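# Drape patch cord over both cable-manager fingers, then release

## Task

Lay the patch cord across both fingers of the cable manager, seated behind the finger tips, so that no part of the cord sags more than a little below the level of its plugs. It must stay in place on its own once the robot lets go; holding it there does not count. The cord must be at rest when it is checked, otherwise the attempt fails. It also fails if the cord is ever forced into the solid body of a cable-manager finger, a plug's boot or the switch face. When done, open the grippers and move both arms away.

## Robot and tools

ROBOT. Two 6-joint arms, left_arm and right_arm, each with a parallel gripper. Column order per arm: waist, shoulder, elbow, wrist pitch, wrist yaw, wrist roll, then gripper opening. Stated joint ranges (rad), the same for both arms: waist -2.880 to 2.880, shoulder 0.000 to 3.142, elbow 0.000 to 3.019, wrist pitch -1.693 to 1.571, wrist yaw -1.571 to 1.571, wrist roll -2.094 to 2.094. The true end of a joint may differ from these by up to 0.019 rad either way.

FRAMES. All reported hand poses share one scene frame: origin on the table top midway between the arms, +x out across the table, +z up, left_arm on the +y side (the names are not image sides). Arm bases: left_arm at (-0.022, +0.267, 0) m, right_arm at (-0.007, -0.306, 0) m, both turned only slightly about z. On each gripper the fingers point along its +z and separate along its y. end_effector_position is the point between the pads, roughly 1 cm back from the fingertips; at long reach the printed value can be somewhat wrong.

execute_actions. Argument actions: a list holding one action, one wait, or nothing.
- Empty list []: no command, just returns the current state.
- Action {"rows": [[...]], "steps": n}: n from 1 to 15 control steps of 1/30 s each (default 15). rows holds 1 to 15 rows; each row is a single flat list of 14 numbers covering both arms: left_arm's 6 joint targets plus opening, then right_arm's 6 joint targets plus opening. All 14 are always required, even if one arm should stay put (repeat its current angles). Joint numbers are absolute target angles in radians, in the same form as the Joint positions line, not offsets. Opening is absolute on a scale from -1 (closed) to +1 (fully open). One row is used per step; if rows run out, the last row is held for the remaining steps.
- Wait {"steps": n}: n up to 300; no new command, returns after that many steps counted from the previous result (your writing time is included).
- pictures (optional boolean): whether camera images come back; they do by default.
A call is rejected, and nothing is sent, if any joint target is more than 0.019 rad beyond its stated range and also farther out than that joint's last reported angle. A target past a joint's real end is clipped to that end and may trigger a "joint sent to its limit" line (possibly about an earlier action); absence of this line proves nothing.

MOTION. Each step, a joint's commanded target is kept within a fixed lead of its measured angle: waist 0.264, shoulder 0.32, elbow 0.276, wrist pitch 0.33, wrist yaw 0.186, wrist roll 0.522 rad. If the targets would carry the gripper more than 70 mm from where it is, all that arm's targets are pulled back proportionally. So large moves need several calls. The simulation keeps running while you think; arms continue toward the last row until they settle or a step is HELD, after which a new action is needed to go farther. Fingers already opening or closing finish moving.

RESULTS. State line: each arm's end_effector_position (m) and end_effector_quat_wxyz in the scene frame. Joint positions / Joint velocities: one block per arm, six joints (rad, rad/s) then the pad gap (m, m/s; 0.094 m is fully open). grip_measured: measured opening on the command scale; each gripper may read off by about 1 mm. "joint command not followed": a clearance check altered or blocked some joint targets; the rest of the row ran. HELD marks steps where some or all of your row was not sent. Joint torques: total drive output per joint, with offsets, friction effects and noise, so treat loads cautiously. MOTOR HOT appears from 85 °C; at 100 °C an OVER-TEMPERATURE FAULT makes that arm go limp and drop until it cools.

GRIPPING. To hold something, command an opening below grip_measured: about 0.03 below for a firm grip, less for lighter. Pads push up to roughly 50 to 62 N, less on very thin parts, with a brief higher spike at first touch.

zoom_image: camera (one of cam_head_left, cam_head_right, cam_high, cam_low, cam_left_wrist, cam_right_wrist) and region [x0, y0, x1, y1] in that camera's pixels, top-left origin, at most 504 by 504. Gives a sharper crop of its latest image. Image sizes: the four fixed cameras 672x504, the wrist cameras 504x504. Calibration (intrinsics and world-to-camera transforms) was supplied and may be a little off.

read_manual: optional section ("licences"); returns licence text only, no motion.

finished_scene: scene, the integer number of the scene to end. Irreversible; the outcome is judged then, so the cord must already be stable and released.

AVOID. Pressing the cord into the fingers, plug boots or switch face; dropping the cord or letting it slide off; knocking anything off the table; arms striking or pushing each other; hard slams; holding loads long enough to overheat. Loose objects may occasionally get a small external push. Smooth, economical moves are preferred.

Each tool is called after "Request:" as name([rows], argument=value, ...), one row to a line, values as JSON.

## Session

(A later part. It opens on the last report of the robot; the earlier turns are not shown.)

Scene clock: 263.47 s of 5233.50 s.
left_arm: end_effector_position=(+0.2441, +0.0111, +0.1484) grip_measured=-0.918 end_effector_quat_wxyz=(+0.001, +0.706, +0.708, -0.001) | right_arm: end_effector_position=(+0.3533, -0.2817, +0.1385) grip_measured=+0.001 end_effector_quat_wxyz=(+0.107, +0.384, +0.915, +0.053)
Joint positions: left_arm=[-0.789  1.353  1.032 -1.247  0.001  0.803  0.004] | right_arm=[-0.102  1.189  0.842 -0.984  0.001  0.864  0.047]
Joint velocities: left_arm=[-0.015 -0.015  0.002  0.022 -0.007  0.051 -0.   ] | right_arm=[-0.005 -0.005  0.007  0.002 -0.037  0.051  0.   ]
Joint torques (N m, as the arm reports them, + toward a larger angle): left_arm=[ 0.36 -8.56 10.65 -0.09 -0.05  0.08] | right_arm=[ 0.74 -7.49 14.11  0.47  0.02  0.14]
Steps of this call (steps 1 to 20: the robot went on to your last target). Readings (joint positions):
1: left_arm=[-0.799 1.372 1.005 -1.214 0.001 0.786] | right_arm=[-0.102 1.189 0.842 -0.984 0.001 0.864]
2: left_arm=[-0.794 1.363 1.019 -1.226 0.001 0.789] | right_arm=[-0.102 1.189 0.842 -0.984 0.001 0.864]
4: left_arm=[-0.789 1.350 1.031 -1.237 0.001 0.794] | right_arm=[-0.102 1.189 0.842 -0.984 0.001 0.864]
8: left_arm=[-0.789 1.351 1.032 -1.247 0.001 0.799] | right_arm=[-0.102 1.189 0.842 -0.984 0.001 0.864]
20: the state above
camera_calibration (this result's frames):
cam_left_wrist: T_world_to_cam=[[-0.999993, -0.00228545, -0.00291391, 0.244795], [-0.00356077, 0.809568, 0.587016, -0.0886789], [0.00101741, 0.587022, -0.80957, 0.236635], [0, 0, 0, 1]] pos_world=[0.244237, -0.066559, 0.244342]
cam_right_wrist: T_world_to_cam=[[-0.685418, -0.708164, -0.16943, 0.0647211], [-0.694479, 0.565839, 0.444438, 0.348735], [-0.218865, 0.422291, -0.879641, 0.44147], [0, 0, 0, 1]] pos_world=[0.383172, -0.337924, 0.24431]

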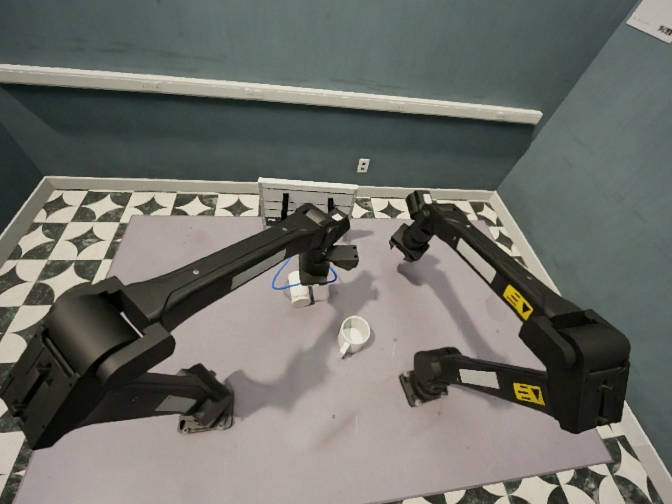

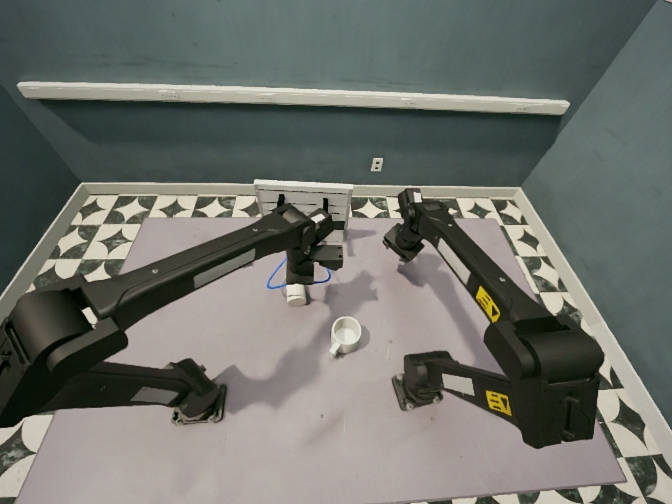

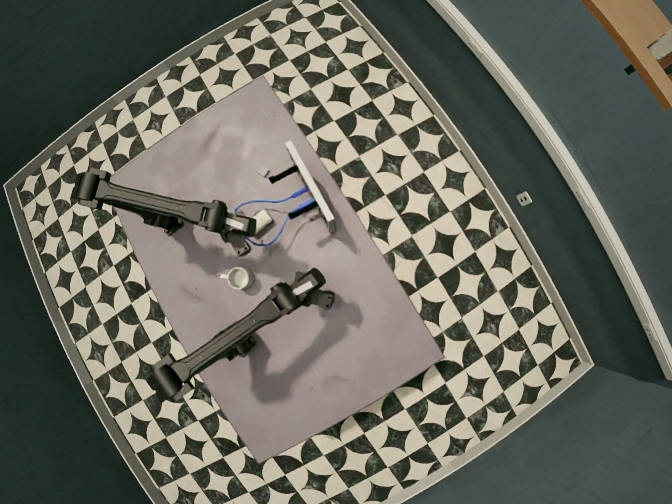

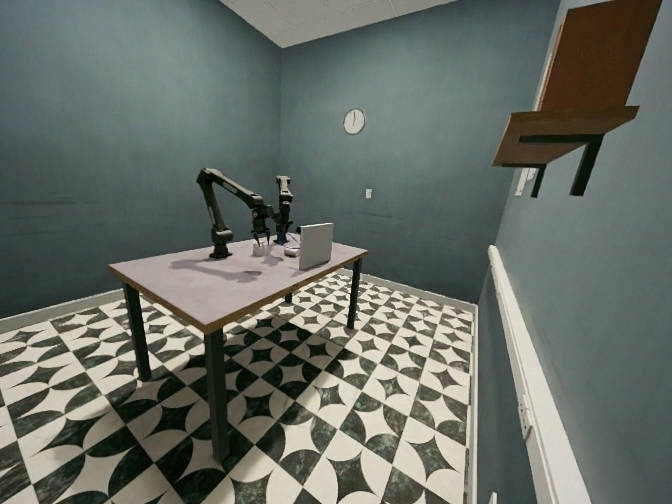

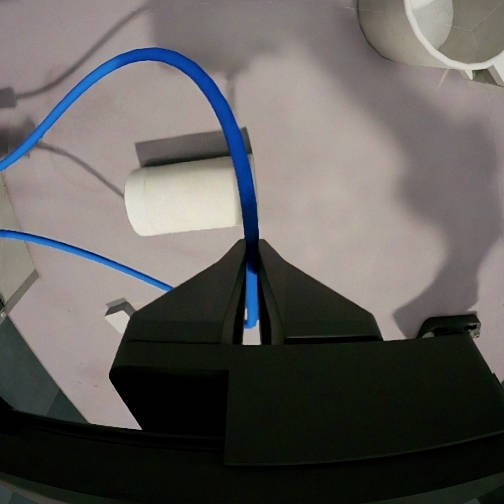

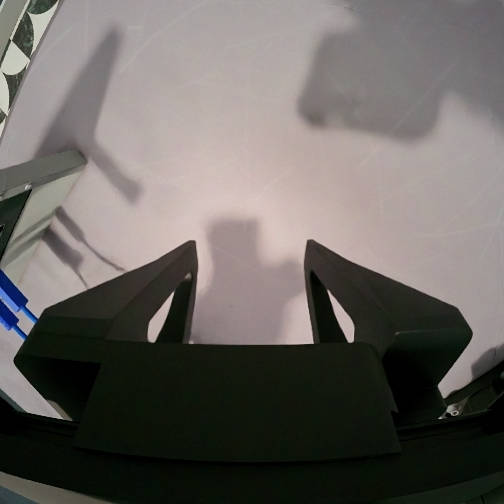

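Request:
execute_actions([
  {"rows":[[-0.745,1.415,1.19,-1.345,0,0.85,-0.94,0.1,0.95,0.6,-0.3,0,0.4,1]],"steps":8},
], pictures=false)

Request:
execute_actions([
  {"rows":[[-0.71,1.465,1.32,-1.43,0,0.885,-0.94,0.28,0.7,0.2,0.5,0,0,1]],"steps":8},
], pictures=false)

Request:
execute_actions([
  {"rows":[[-0.675,1.515,1.455,-1.515,0,0.92,-0.94,0.28,0.7,0.2,0.5,0,0,1]],"steps":8},
], pictures=false)

Request:
execute_actions([
  {"rows":[[-0.64,1.56,1.59,-1.6,0,0.955,-0.94,0.28,0.7,0.2,0.5,0,0,1]],"steps":15},
], pictures=false)

Request:
execute_actions([
  {"steps":30},
])

Scene clock: 281.93 s of 5233.50 s.
left_arm: end_effector_position=(+0.2721, +0.0038, +0.1731) grip_measured=-0.918 end_effector_quat_wxyz=(-0.005, +0.704, +0.711, -0.001) | right_arm: end_effector_position=(+0.3706, -0.1892, +0.1837) grip_measured=+1.000 end_effector_quat_wxyz=(+0.384, +0.085, +0.905, +0.162)
Joint positions: left_arm=[-0.753  1.409  1.154 -1.326  0.001  0.832  0.004] | right_arm=[ 0.128  0.931  0.582 -0.363 -0.004  0.489  0.094]
Joint velocities: left_arm=[ 0.015 -0.005  0.002 -0.056  0.051  0.066 -0.001] | right_arm=[-0.122 -0.22   0.007  0.906  0.007 -0.579  0.   ]
Joint torques (N m, as the arm reports them, + toward a larger angle): left_arm=[-0.29 -9.5  11.65 -0.09 -0.05  0.07] | right_arm=[-1.06 -2.47 12.15  2.05  0.07 -0.11]
Steps of this call (steps 1 to 15: the robot went on to your last target; steps 16 to 260: nothing new was sent; then 9.53 s passed at rest; steps 261 to 268: all 8 steps of this action). Readings (joint positions):
261: left_arm=[-0.787 1.359 1.045 -1.270 0.001 0.809] | right_arm=[-0.087 1.171 0.810 -0.917 0.008 0.798]
262: left_arm=[-0.782 1.373 1.070 -1.300 0.001 0.816] | right_arm=[-0.050 1.128 0.748 -0.797 0.009 0.721]
264: left_arm=[-0.769 1.398 1.120 -1.323 0.001 0.825] | right_arm=[0.054 1.024 0.628 -0.593 0.001 0.609]
268: the state above

Scene clock: 282.20 s of 5233.50 s.
left_arm: end_effector_position=(+0.2998, -0.0013, +0.2023) grip_measured=-0.918 end_effector_quat_wxyz=(-0.008, +0.703, +0.711, -0.001) | right_arm: end_effector_position=(+0.3029, -0.1507, +0.2020) grip_measured=+1.000 end_effector_quat_wxyz=(+0.632, -0.138, +0.740, +0.183)
Joint positions: left_arm=[-0.718  1.458  1.284 -1.412  0.001  0.866  0.004] | right_arm=[ 0.293  0.676  0.17   0.371 -0.002  0.098  0.094]
Joint velocities: left_arm=[ 0.015 -0.015  0.007 -0.056  0.022  0.037 -0.002] | right_arm=[-0.054  0.103 -0.042  1.306 -0.037 -0.564  0.   ]
Joint torques (N m, as the arm reports them, + toward a larger angle): left_arm=[  0.49 -10.52  11.66  -0.27  -0.04   0.14] | right_arm=[-0.35 -0.33 13.51  3.63  0.01 -0.03]
Steps of this call (steps 1 to 8: all 8 steps of this action). Readings (joint positions):
1: left_arm=[-0.751 1.414 1.168 -1.351 0.001 0.840] | right_arm=[0.137 0.909 0.553 -0.280 0.004 0.415]
2: left_arm=[-0.746 1.428 1.194 -1.383 0.001 0.847] | right_arm=[0.165 0.865 0.491 -0.166 0.005 0.342]
4: left_arm=[-0.734 1.451 1.248 -1.407 0.001 0.857] | right_arm=[0.240 0.754 0.334 0.041 0.001 0.228]
8: the state above

Scene clock: 282.47 s of 5233.50 s.
left_arm: end_effector_position=(+0.3272, -0.0038, +0.2328) grip_measured=-0.918 end_effector_quat_wxyz=(-0.008, +0.703, +0.711, -0.002) | right_arm: end_effector_position=(+0.3071, -0.1510, +0.2230) grip_measured=+1.000 end_effector_quat_wxyz=(+0.670, -0.156, +0.707, +0.166)
Joint positions: left_arm=[-0.683  1.507  1.417 -1.497  0.001  0.902  0.004] | right_arm=[ 0.287  0.689  0.172  0.47  -0.002  0.025  0.094]
Joint velocities: left_arm=[ 0.044 -0.005  0.017 -0.066  0.007  0.095 -0.   ] | right_arm=[ 0.015  0.015 -0.012  0.002  0.051 -0.125  0.   ]
Joint torques (N m, as the arm reports them, + toward a larger angle): left_arm=[ -0.04 -11.29  12.07  -0.13  -0.03   0.1 ] | right_arm=[-0.3  -0.16 12.92  3.43  0.04 -0.01]
Steps of this call (steps 1 to 8: all 8 steps of this action). Readings (joint positions):
1: left_arm=[-0.715 1.464 1.299 -1.436 0.001 0.874] | right_arm=[0.291 0.680 0.170 0.408 -0.002 0.080]
2: left_arm=[-0.711 1.478 1.327 -1.468 0.001 0.882] | right_arm=[0.289 0.684 0.172 0.438 -0.002 0.066]
4: left_arm=[-0.699 1.501 1.384 -1.491 0.001 0.892] | right_arm=[0.287 0.686 0.172 0.464 -0.002 0.046]
8: the state above

Scene clock: 282.97 s of 5233.50 s.
left_arm: end_effector_position=(+0.3516, -0.0017, +0.2644) grip_measured=-0.918 end_effector_quat_wxyz=(-0.009, +0.705, +0.709, -0.002) | right_arm: end_effector_position=(+0.3071, -0.1510, +0.2227) grip_measured=+1.000 end_effector_quat_wxyz=(+0.671, -0.161, +0.706, +0.161)
Joint positions: left_arm=[-0.647  1.552  1.551 -1.588  0.001  0.942  0.004] | right_arm=[ 0.287  0.69   0.172  0.47  -0.002  0.011  0.094]
Joint velocities: left_arm=[-0.015 -0.005  0.007 -0.007 -0.051  0.007 -0.001] | right_arm=[ 0.005 -0.005  0.017  0.002  0.022 -0.007  0.   ]
Joint torques (N m, as the arm reports them, + toward a larger angle): left_arm=[  0.91 -11.74  12.03  -0.1   -0.04   0.09] | right_arm=[-0.26 -0.46 12.99  3.36  0.04  0.  ]
Steps of this call (steps 1 to 15: all 15 steps of this action). Readings (joint positions):
1: left_arm=[-0.680 1.512 1.433 -1.521 0.001 0.909] | right_arm=[0.287 0.689 0.172 0.470 -0.002 0.022]
2: left_arm=[-0.676 1.526 1.463 -1.553 0.001 0.917] | right_arm=[0.287 0.689 0.172 0.470 -0.002 0.020]
4: left_arm=[-0.664 1.548 1.519 -1.575 0.001 0.926] | right_arm=[0.287 0.690 0.172 0.470 -0.002 0.016]
8: left_arm=[-0.648 1.552 1.551 -1.583 0.001 0.936] | right_arm=[0.287 0.690 0.172 0.470 -0.002 0.013]
15: the state above

Scene clock: 283.97 s of 5233.50 s.
left_arm: end_effector_position=(+0.3516, -0.0017, +0.2644) grip_measured=-0.918 end_effector_quat_wxyz=(-0.009, +0.706, +0.709, -0.002) | right_arm: end_effector_position=(+0.3071, -0.1510, +0.2227) grip_measured=+1.000 end_effector_quat_wxyz=(+0.671, -0.162, +0.706, +0.161)
Joint positions: left_arm=[-0.647  1.552  1.551 -1.588  0.001  0.944  0.004] | right_arm=[ 0.287  0.69   0.172  0.47  -0.002  0.011  0.094]
Joint velocities: left_arm=[-0.005 -0.015 -0.017 -0.002 -0.037 -0.037 -0.   ] | right_arm=[-0.015  0.005 -0.002  0.002 -0.051 -0.022  0.   ]
Joint torques (N m, as the arm reports them, + toward a larger angle): left_arm=[  0.05 -11.78  11.99  -0.13  -0.03   0.11] | right_arm=[-0.1  -0.38 13.13  3.61  0.04 -0.03]
Steps of this call (steps 1 to 15: the robot went on to your last target; steps 16 to 30: nothing new was sent). Readings (joint positions):
1: left_arm=[-0.647 1.552 1.551 -1.588 0.001 0.943] | right_arm=[0.287 0.690 0.172 0.470 -0.002 0.011]
2: left_arm=[-0.647 1.552 1.551 -1.588 0.001 0.943] | right_arm=[0.287 0.690 0.172 0.470 -0.002 0.011]
4: left_arm=[-0.647 1.552 1.551 -1.588 0.001 0.943] | right_arm=[0.287 0.690 0.172 0.470 -0.002 0.011]
8: left_arm=[-0.647 1.552 1.551 -1.588 0.001 0.944] | right_arm=[0.287 0.690 0.172 0.470 -0.002 0.011]
30: the state above
All arms were judged still, so your last target was given up. Only a new action makes them travel on or press farther. Fingers that are still opening or closing keep moving.
camera_calibration (this result's frames):
cam_left_wrist: T_world_to_cam=[[-0.999916, -0.00348269, 0.0125232, 0.34856], [0.00467102, 0.802808, 0.596219, -0.151364], [-0.0121302, 0.596227, -0.802724, 0.340712], [0, 0, 0, 1]] pos_world=[0.353371, -0.0804112, 0.359379]
cam_right_wrist: T_world_to_cam=[[0.437136, -0.899392, 0.00252246, -0.272041], [-0.562209, -0.27544, -0.779778, 0.31031], [0.702021, 0.339451, -0.626051, 0.0985019], [0, 0, 0, 1]] pos_world=[0.224228, -0.192637, 0.304326]

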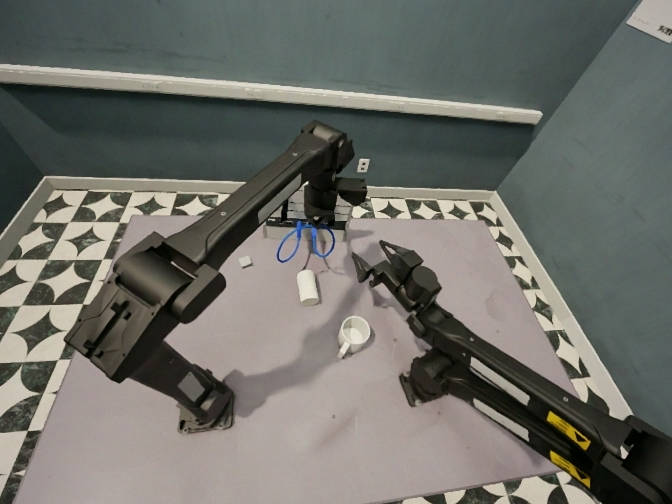

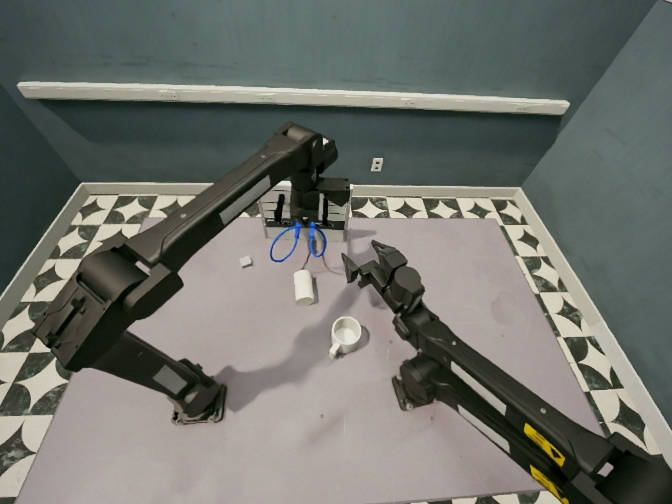

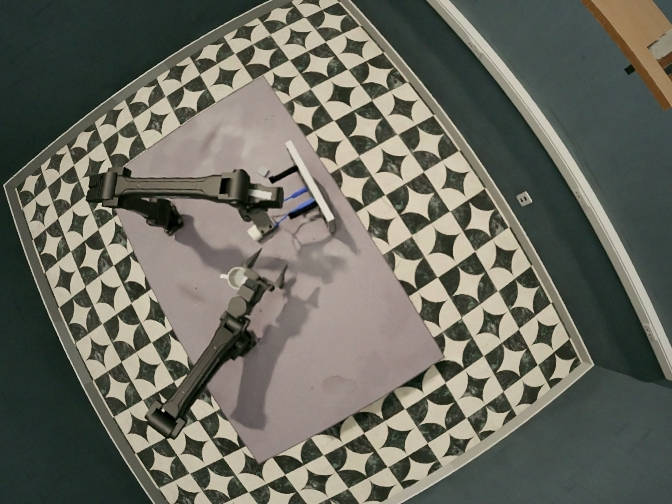

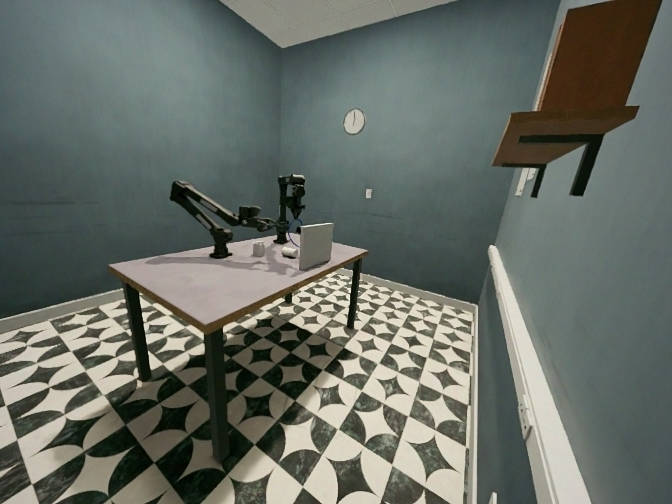

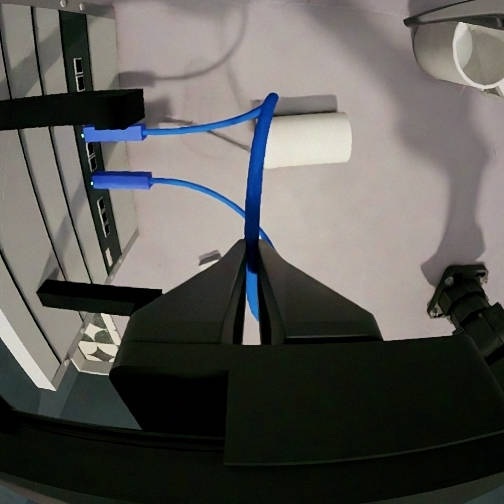

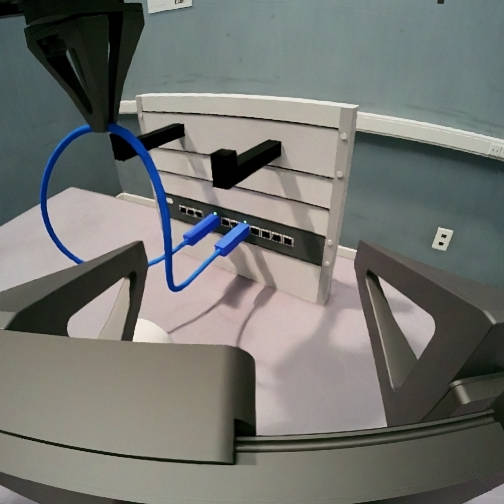

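Request:
execute_actions([
  {"rows":[[-0.592,1.612,1.63,-1.545,0,1.0,-0.94,0.28,0.7,0.2,0.5,0,0,1]],"steps":15},
], pictures=false)

Request:
execute_actions([
  {"steps":30},
])

Scene clock: 311.17 s of 5233.50 s.
left_arm: end_effector_position=(+0.3842, +0.0058, +0.2531) grip_measured=-0.918 end_effector_quat_wxyz=(-0.004, +0.703, +0.711, -0.002) | right_arm: end_effector_position=(+0.3071, -0.1510, +0.2227) grip_measured=+1.000 end_effector_quat_wxyz=(+0.671, -0.162, +0.706, +0.161)
Joint positions: left_arm=[-0.595  1.606  1.586 -1.558  0.001  0.988  0.004] | right_arm=[ 0.287  0.69   0.172  0.47  -0.002  0.01   0.094]
Joint velocities: left_arm=[-0.005 -0.005 -0.027 -0.007  0.037  0.022 -0.001] | right_arm=[-0.015 -0.005  0.002 -0.017  0.037  0.037  0.   ]
Joint torques (N m, as the arm reports them, + toward a larger angle): left_arm=[ -0.18 -12.62  12.86   0.85  -0.05   0.13] | right_arm=[ 0.08 -0.21 12.95  3.5   0.02 -0.05]
Steps of this call (steps 1 to 520: nothing new was sent; then 9.37 s passed at rest; steps 521 to 535: all 15 steps of this action). Readings (joint positions):
521: left_arm=[-0.644 1.555 1.555 -1.585 0.001 0.952] | right_arm=[0.287 0.690 0.172 0.470 -0.002 0.011]
522: left_arm=[-0.640 1.562 1.564 -1.580 0.001 0.960] | right_arm=[0.287 0.690 0.172 0.470 -0.002 0.011]
524: left_arm=[-0.624 1.580 1.581 -1.566 0.001 0.971] | right_arm=[0.287 0.690 0.172 0.470 -0.002 0.011]
528: left_arm=[-0.598 1.602 1.586 -1.558 0.001 0.981] | right_arm=[0.287 0.690 0.172 0.470 -0.002 0.010]
535: the state above

Scene clock: 312.17 s of 5233.50 s.
left_arm: end_effector_position=(+0.3842, +0.0058, +0.2531) grip_measured=-0.918 end_effector_quat_wxyz=(-0.004, +0.703, +0.711, -0.002) | right_arm: end_effector_position=(+0.3071, -0.1510, +0.2227) grip_measured=+1.000 end_effector_quat_wxyz=(+0.671, -0.162, +0.706, +0.161)
Joint positions: left_arm=[-0.595  1.606  1.586 -1.558  0.001  0.989  0.004] | right_arm=[ 0.287  0.69   0.172  0.47  -0.002  0.01   0.094]
Joint velocities: left_arm=[-0.005  0.005  0.017 -0.007 -0.022 -0.022 -0.001] | right_arm=[-0.015 -0.005 -0.012 -0.002 -0.037 -0.007  0.   ]
Joint torques (N m, as the arm reports them, + toward a larger angle): left_arm=[ -0.21 -12.99  12.63   0.79  -0.05   0.12] | right_arm=[-0.17 -0.39 12.73  3.5   0.06 -0.03]
Steps of this call (steps 1 to 15: the robot went on to your last target; steps 16 to 30: nothing new was sent). Readings (joint positions):
1: left_arm=[-0.595 1.606 1.586 -1.558 0.001 0.988] | right_arm=[0.287 0.690 0.172 0.470 -0.002 0.010]
2: left_arm=[-0.595 1.606 1.586 -1.558 0.001 0.988] | right_arm=[0.287 0.690 0.172 0.470 -0.002 0.010]
4: left_arm=[-0.595 1.606 1.586 -1.558 0.001 0.989] | right_arm=[0.287 0.690 0.172 0.470 -0.002 0.010]
8: left_arm=[-0.595 1.606 1.586 -1.558 0.001 0.989] | right_arm=[0.287 0.690 0.172 0.470 -0.002 0.010]
30: the state above
All arms were judged still, so your last target was given up. Only a new action makes them travel on or press farther. Fingers that are still opening or closing keep moving.
camera_calibration (this result's frames):
cam_left_wrist: T_world_to_cam=[[-0.99994, -0.00991826, 0.00462832, 0.383315], [-0.00526174, 0.806417, 0.591323, -0.145749], [-0.00959726, 0.591263, -0.806421, 0.327585], [0, 0, 0, 1]] pos_world=[0.385669, -0.0723529, 0.348583]
cam_right_wrist: T_world_to_cam=[[0.437152, -0.899383, 0.00290347, -0.27213], [-0.562072, -0.275717, -0.779779, 0.310227], [0.702121, 0.33925, -0.626048, 0.0984402], [0, 0, 0, 1]] pos_world=[0.224215, -0.19261, 0.304327]

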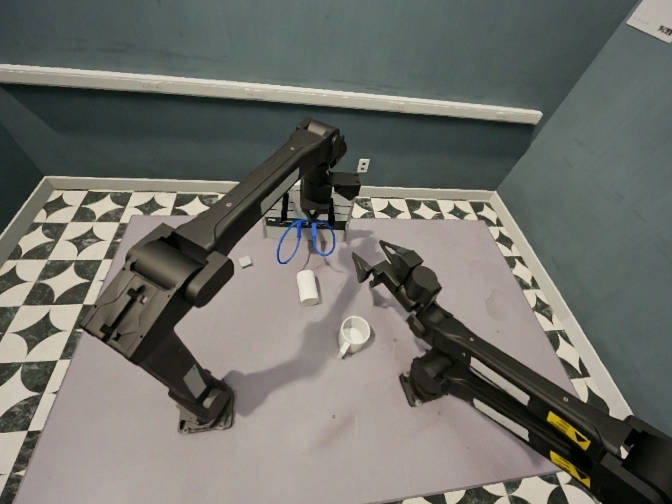

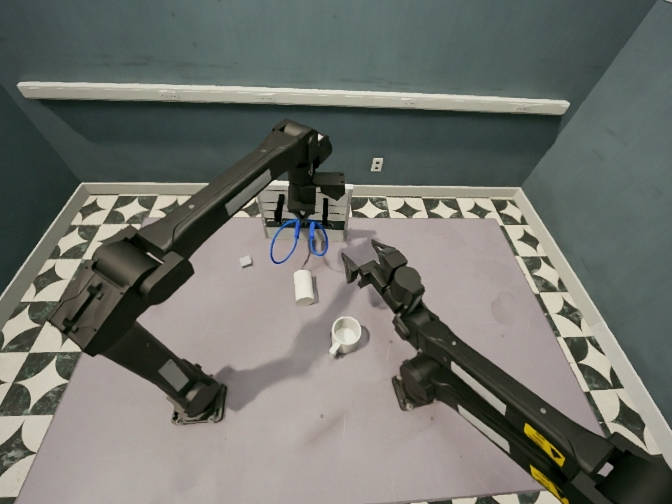

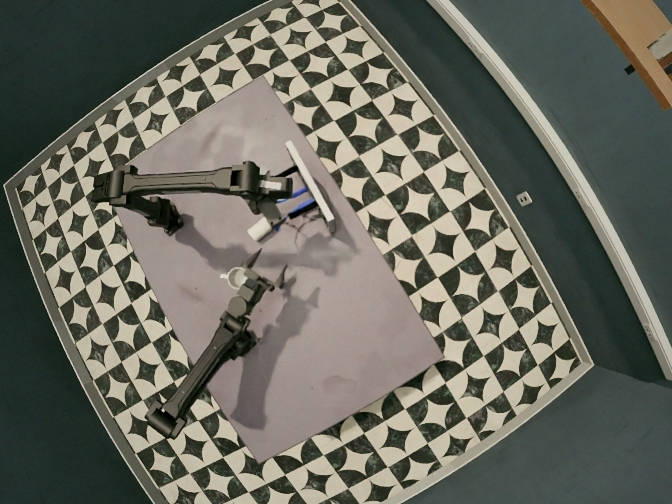

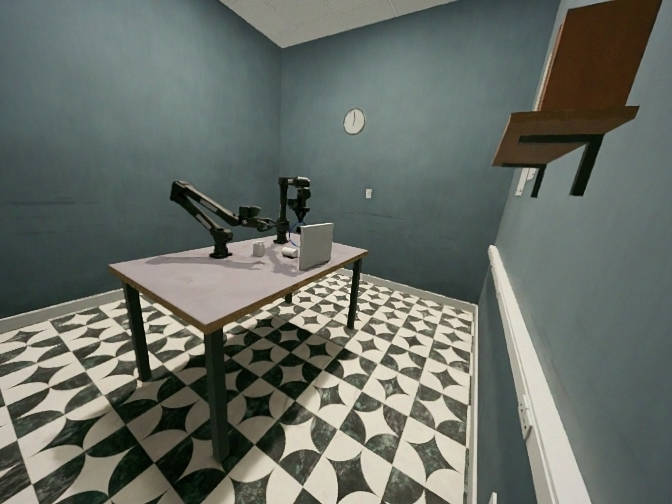

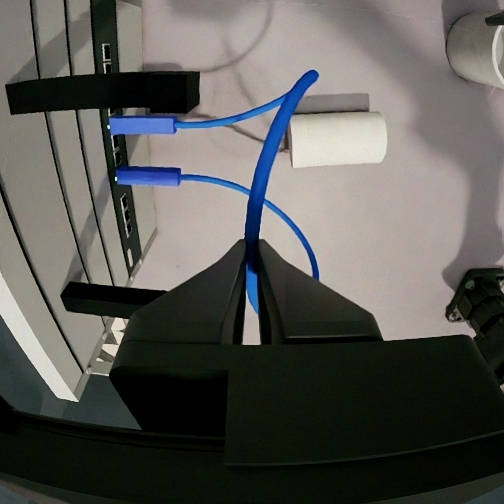

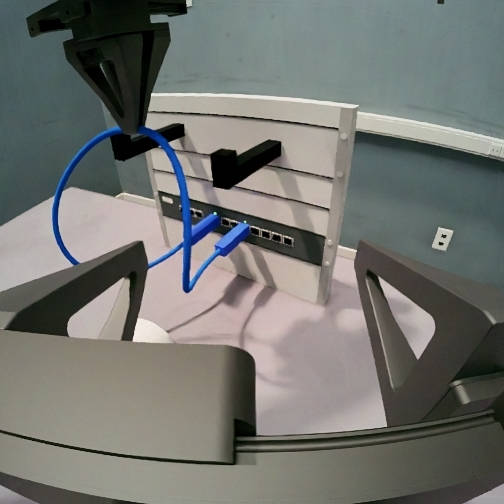

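Request:
execute_actions([
  {"rows":[[-0.512,1.585,1.64,-1.59,0,1.29,-0.94,0.28,0.7,0.2,0.5,0,0,1]],"steps":15},
], pictures=false)

Request:
execute_actions([
  {"steps":30},
])

Scene clock: 373.43 s of 5233.50 s.
left_arm: end_effector_position=(+0.3999, +0.0459, +0.2602) grip_measured=-0.918 end_effector_quat_wxyz=(-0.005, +0.768, +0.641, -0.003) | right_arm: end_effector_position=(+0.3071, -0.1510, +0.2227) grip_measured=+1.000 end_effector_quat_wxyz=(+0.671, -0.162, +0.706, +0.161)
Joint positions: left_arm=[-0.506  1.591  1.586 -1.578  0.001  1.269  0.004] | right_arm=[ 0.287  0.69   0.172  0.47  -0.002  0.01   0.094]
Joint velocities: left_arm=[-0.015 -0.015 -0.007 -0.002  0.022  0.154 -0.   ] | right_arm=[ 0.005  0.005  0.002 -0.032 -0.051 -0.051  0.   ]
Joint torques (N m, as the arm reports them, + toward a larger angle): left_arm=[ -1.74 -13.66  13.44  -0.13  -0.03   0.07] | right_arm=[-0.38 -0.33 12.95  3.53  0.04 -0.01]
Steps of this call (steps 1 to 470: nothing new was sent; then 45.10 s passed at rest; steps 471 to 485: all 15 steps of this action). Readings (joint positions):
471: left_arm=[-0.590 1.605 1.586 -1.562 0.002 1.038] | right_arm=[0.287 0.690 0.172 0.470 -0.002 0.010]
472: left_arm=[-0.583 1.604 1.586 -1.567 0.002 1.087] | right_arm=[0.287 0.690 0.172 0.470 -0.002 0.010]
474: left_arm=[-0.556 1.601 1.586 -1.574 0.002 1.157] | right_arm=[0.287 0.690 0.172 0.470 -0.002 0.010]
478: left_arm=[-0.511 1.593 1.586 -1.577 0.001 1.229] | right_arm=[0.287 0.690 0.172 0.470 -0.002 0.010]
485: the state above

Scene clock: 374.43 s of 5233.50 s.
left_arm: end_effector_position=(+0.3999, +0.0459, +0.2602) grip_measured=-0.918 end_effector_quat_wxyz=(-0.005, +0.771, +0.637, -0.003) | right_arm: end_effector_position=(+0.3071, -0.1510, +0.2227) grip_measured=+1.000 end_effector_quat_wxyz=(+0.671, -0.162, +0.706, +0.161)
Joint positions: left_arm=[-0.506  1.591  1.586 -1.578  0.001  1.279  0.004] | right_arm=[ 0.287  0.69   0.172  0.47  -0.002  0.01   0.094]
Joint velocities: left_arm=[ 0.005 -0.005  0.002 -0.002 -0.007 -0.022 -0.   ] | right_arm=[ 0.005 -0.005 -0.002 -0.017  0.022 -0.007  0.   ]
Joint torques (N m, as the arm reports them, + toward a larger angle): left_arm=[ -0.74 -13.58  13.29  -0.1   -0.03   0.09] | right_arm=[-0.83 -0.16 12.86  3.52  0.07 -0.05]
Steps of this call (steps 1 to 15: the robot went on to your last target; steps 16 to 30: nothing new was sent). Readings (joint positions):
1: left_arm=[-0.506 1.591 1.586 -1.578 0.001 1.271] | right_arm=[0.287 0.690 0.172 0.470 -0.002 0.010]
2: left_arm=[-0.506 1.591 1.586 -1.578 0.001 1.273] | right_arm=[0.287 0.690 0.172 0.470 -0.002 0.010]
4: left_arm=[-0.506 1.591 1.586 -1.578 0.001 1.275] | right_arm=[0.287 0.690 0.172 0.470 -0.002 0.010]
8: left_arm=[-0.506 1.591 1.586 -1.578 0.001 1.278] | right_arm=[0.287 0.690 0.172 0.470 -0.002 0.010]
30: the state above
All arms were judged still, so your last target was given up. Only a new action makes them travel on or press farther. Fingers that are still opening or closing keep moving.
camera_calibration (this result's frames):
cam_left_wrist: T_world_to_cam=[[-0.981755, 0.189945, 0.00883287, 0.381882], [0.158426, 0.791389, 0.590428, -0.246821], [0.105158, 0.581055, -0.807042, 0.264529], [0, 0, 0, 1]] pos_world=[0.3862, -0.0309106, 0.355843]
cam_right_wrist: T_world_to_cam=[[0.437152, -0.899383, 0.00290347, -0.27213], [-0.562072, -0.275717, -0.779779, 0.310227], [0.702121, 0.33925, -0.626048, 0.0984402], [0, 0, 0, 1]] pos_world=[0.224215, -0.19261, 0.304327]

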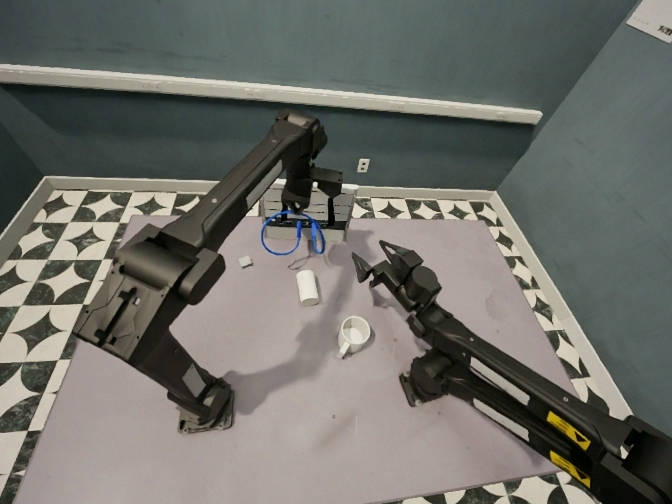

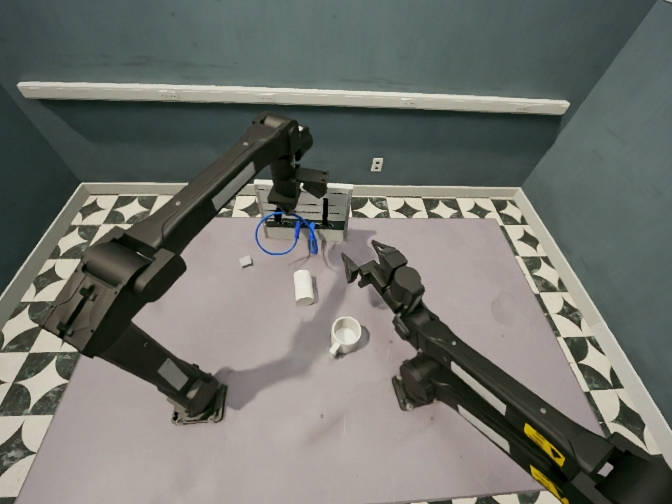

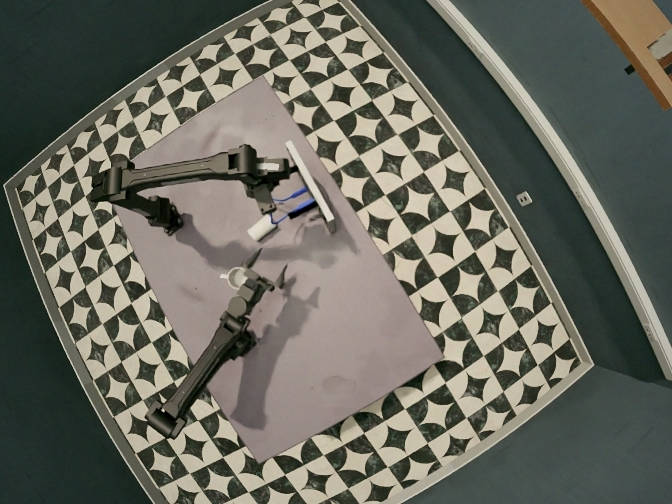

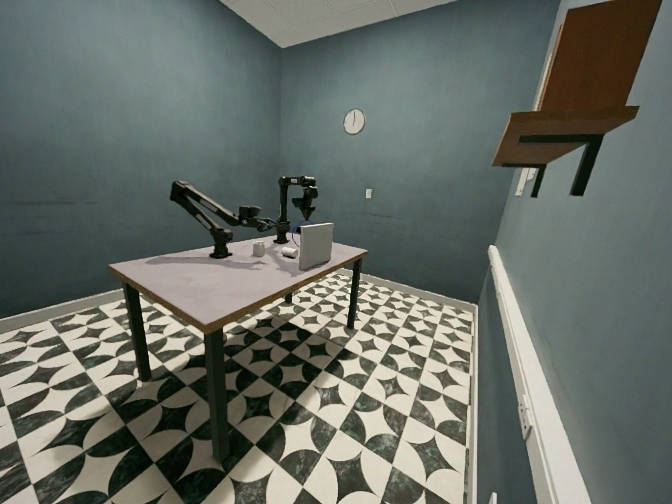

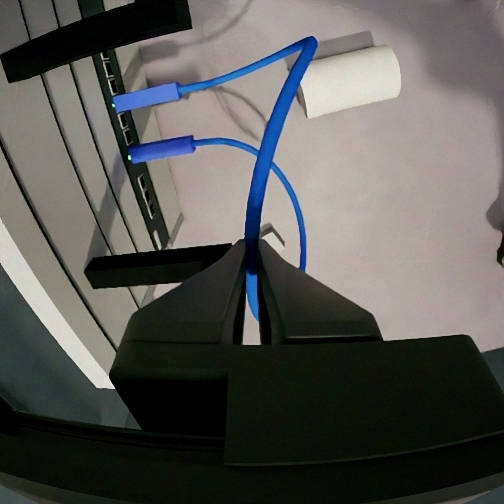

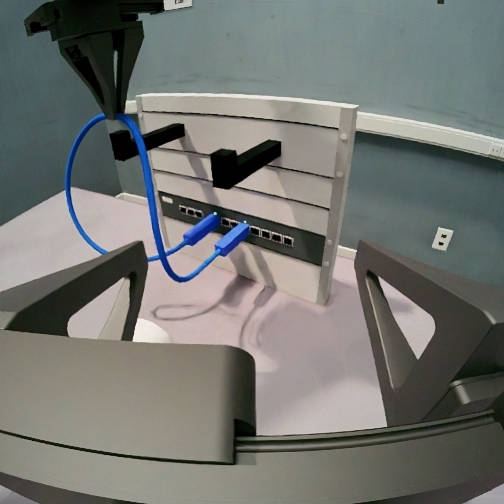

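Request:
execute_actions([
  {"rows":[[-0.49,1.655,1.735,-1.61,0,1.36,-0.94,0.28,0.7,0.2,0.5,0,0,1]],"steps":10},
], pictures=false)

Request:
execute_actions([
  {"rows":[[-0.465,1.725,1.82,-1.63,0,1.44,-0.94,0.28,0.7,0.2,0.5,0,0,1]],"steps":15},
], pictures=false)

Request:
execute_actions([
  {"steps":30},
])

Scene clock: 382.60 s of 5233.50 s.
left_arm: end_effector_position=(+0.4244, +0.0342, +0.2771) grip_measured=-0.918 end_effector_quat_wxyz=(+0.011, +0.790, +0.613, +0.004) | right_arm: end_effector_position=(+0.3071, -0.1510, +0.2227) grip_measured=+1.000 end_effector_quat_wxyz=(+0.671, -0.162, +0.706, +0.161)
Joint positions: left_arm=[-0.504  1.642  1.692 -1.599  0.001  1.341  0.004] | right_arm=[ 0.287  0.69   0.172  0.47  -0.002  0.01   0.094]
Joint velocities: left_arm=[-0.005 -0.005  0.007 -0.007  0.007  0.066 -0.   ] | right_arm=[ 0.005 -0.005 -0.007 -0.007  0.037 -0.022  0.   ]
Joint torques (N m, as the arm reports them, + toward a larger angle): left_arm=[  0.38 -12.92  12.3   -0.01  -0.04   0.05] | right_arm=[ 0.11 -1.21 12.76  3.46  0.06 -0.08]
Steps of this call (steps 1 to 235: nothing new was sent; steps 236 to 245: all 10 steps of this action). Readings (joint positions):
236: left_arm=[-0.506 1.596 1.599 -1.587 0.001 1.292] | right_arm=[0.287 0.690 0.172 0.470 -0.002 0.010]
237: left_arm=[-0.506 1.609 1.625 -1.596 0.001 1.304] | right_arm=[0.287 0.690 0.172 0.470 -0.002 0.010]
239: left_arm=[-0.506 1.633 1.674 -1.598 0.001 1.320] | right_arm=[0.287 0.690 0.172 0.470 -0.002 0.010]
243: left_arm=[-0.505 1.642 1.692 -1.599 0.001 1.337] | right_arm=[0.287 0.690 0.172 0.470 -0.002 0.010]
245: the state above

Scene clock: 383.10 s of 5233.50 s.
left_arm: end_effector_position=(+0.4550, +0.0376, +0.2727) grip_measured=-0.918 end_effector_quat_wxyz=(+0.007, +0.806, +0.592, +0.003) | right_arm: end_effector_position=(+0.3071, -0.1510, +0.2227) grip_measured=+1.000 end_effector_quat_wxyz=(+0.671, -0.162, +0.706, +0.161)
Joint positions: left_arm=[-0.472  1.718  1.779 -1.618  0.001  1.426  0.004] | right_arm=[ 0.287  0.69   0.172  0.47  -0.002  0.01   0.094]
Joint velocities: left_arm=[-0.005 -0.005 -0.012  0.002  0.022  0.051 -0.   ] | right_arm=[-0.034 -0.015  0.002 -0.007 -0.022 -0.051  0.   ]
Joint torques (N m, as the arm reports them, + toward a larger angle): left_arm=[  0.26 -14.93  12.32  -0.16  -0.03   0.13] | right_arm=[-0.33 -0.74 13.04  3.41  0.06  0.  ]
Steps of this call (steps 1 to 15: all 15 steps of this action). Readings (joint positions):
1: left_arm=[-0.503 1.649 1.704 -1.607 0.001 1.357] | right_arm=[0.287 0.690 0.172 0.470 -0.002 0.010]
2: left_arm=[-0.500 1.663 1.728 -1.616 0.001 1.372] | right_arm=[0.287 0.690 0.172 0.470 -0.002 0.010]
4: left_arm=[-0.492 1.690 1.769 -1.617 0.001 1.393] | right_arm=[0.287 0.690 0.172 0.470 -0.002 0.010]
8: left_arm=[-0.475 1.713 1.779 -1.618 0.001 1.414] | right_arm=[0.287 0.690 0.172 0.470 -0.002 0.010]
15: the state above

Scene clock: 384.10 s of 5233.50 s.
left_arm: end_effector_position=(+0.4550, +0.0376, +0.2727) grip_measured=-0.918 end_effector_quat_wxyz=(+0.007, +0.807, +0.591, +0.003) | right_arm: end_effector_position=(+0.3071, -0.1510, +0.2227) grip_measured=+1.000 end_effector_quat_wxyz=(+0.671, -0.162, +0.706, +0.161)
Joint positions: left_arm=[-0.472  1.718  1.779 -1.618  0.001  1.43   0.004] | right_arm=[ 0.287  0.69   0.172  0.47  -0.002  0.01   0.094]
Joint velocities: left_arm=[ 0.005 -0.005 -0.012 -0.012  0.037 -0.051  0.001] | right_arm=[-0.005  0.005 -0.017  0.007 -0.022 -0.081  0.   ]
Joint torques (N m, as the arm reports them, + toward a larger angle): left_arm=[  0.25 -14.75  12.51  -0.1   -0.03   0.09] | right_arm=[-0.64 -0.48 13.03  3.5   0.07 -0.06]
Steps of this call (steps 1 to 15: the robot went on to your last target; steps 16 to 30: nothing new was sent). Readings (joint positions):
1: left_arm=[-0.472 1.718 1.779 -1.618 0.001 1.427] | right_arm=[0.287 0.690 0.172 0.470 -0.002 0.010]
2: left_arm=[-0.472 1.718 1.779 -1.618 0.001 1.427] | right_arm=[0.287 0.690 0.172 0.470 -0.002 0.010]
4: left_arm=[-0.472 1.718 1.779 -1.618 0.001 1.428] | right_arm=[0.287 0.690 0.172 0.470 -0.002 0.010]
8: left_arm=[-0.472 1.718 1.779 -1.618 0.001 1.429] | right_arm=[0.287 0.690 0.172 0.470 -0.002 0.010]
30: the state above
All arms were judged still, so your last target was given up. Only a new action makes them travel on or press farther. Fingers that are still opening or closing keep moving.
camera_calibration (this result's frames):
cam_left_wrist: T_world_to_cam=[[-0.953095, 0.302231, -0.01632, 0.426978], [0.23578, 0.775187, 0.586083, -0.289712], [0.189783, 0.554745, -0.810087, 0.236881], [0, 0, 0, 1]] pos_world=[0.430303, -0.0358733, 0.368658]
cam_right_wrist: T_world_to_cam=[[0.437152, -0.899383, 0.00290347, -0.27213], [-0.562072, -0.275717, -0.779779, 0.310227], [0.702121, 0.33925, -0.626048, 0.0984402], [0, 0, 0, 1]] pos_world=[0.224215, -0.19261, 0.304327]

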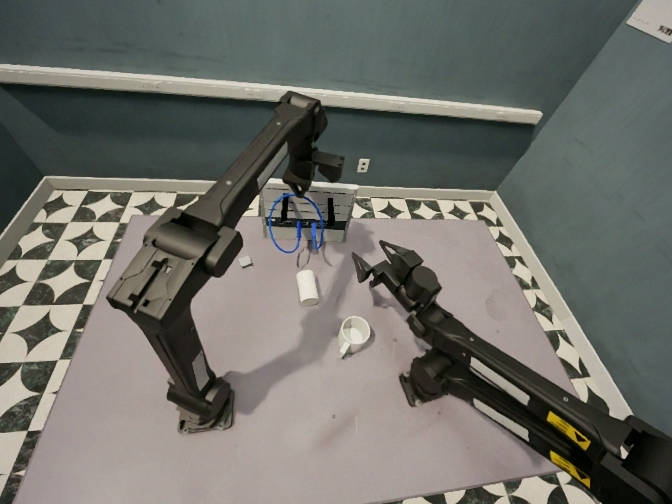

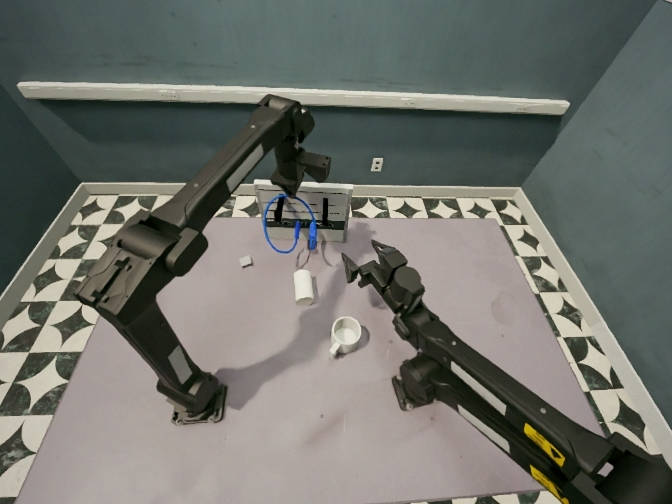

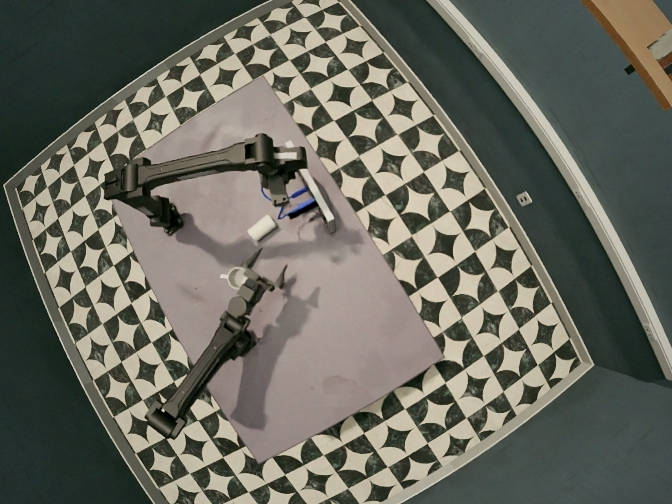

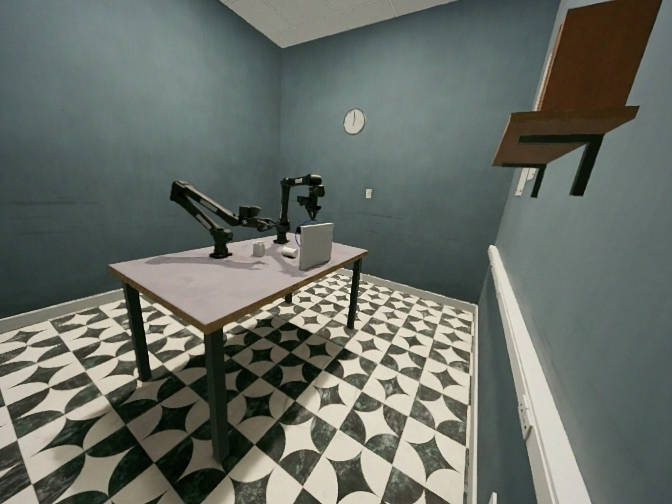

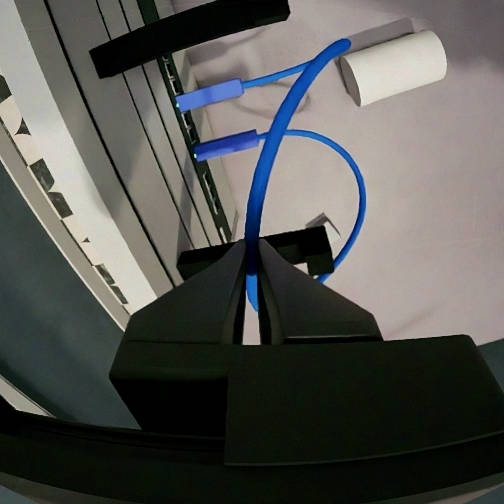

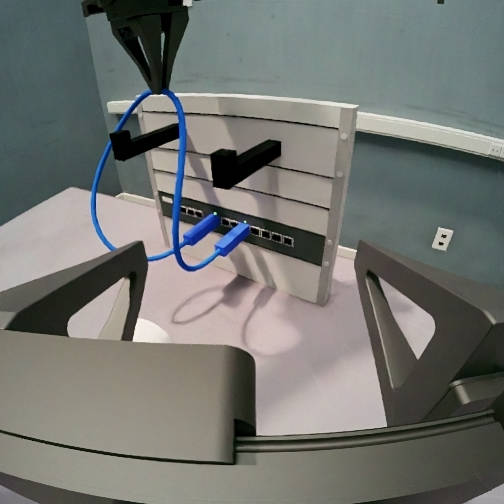

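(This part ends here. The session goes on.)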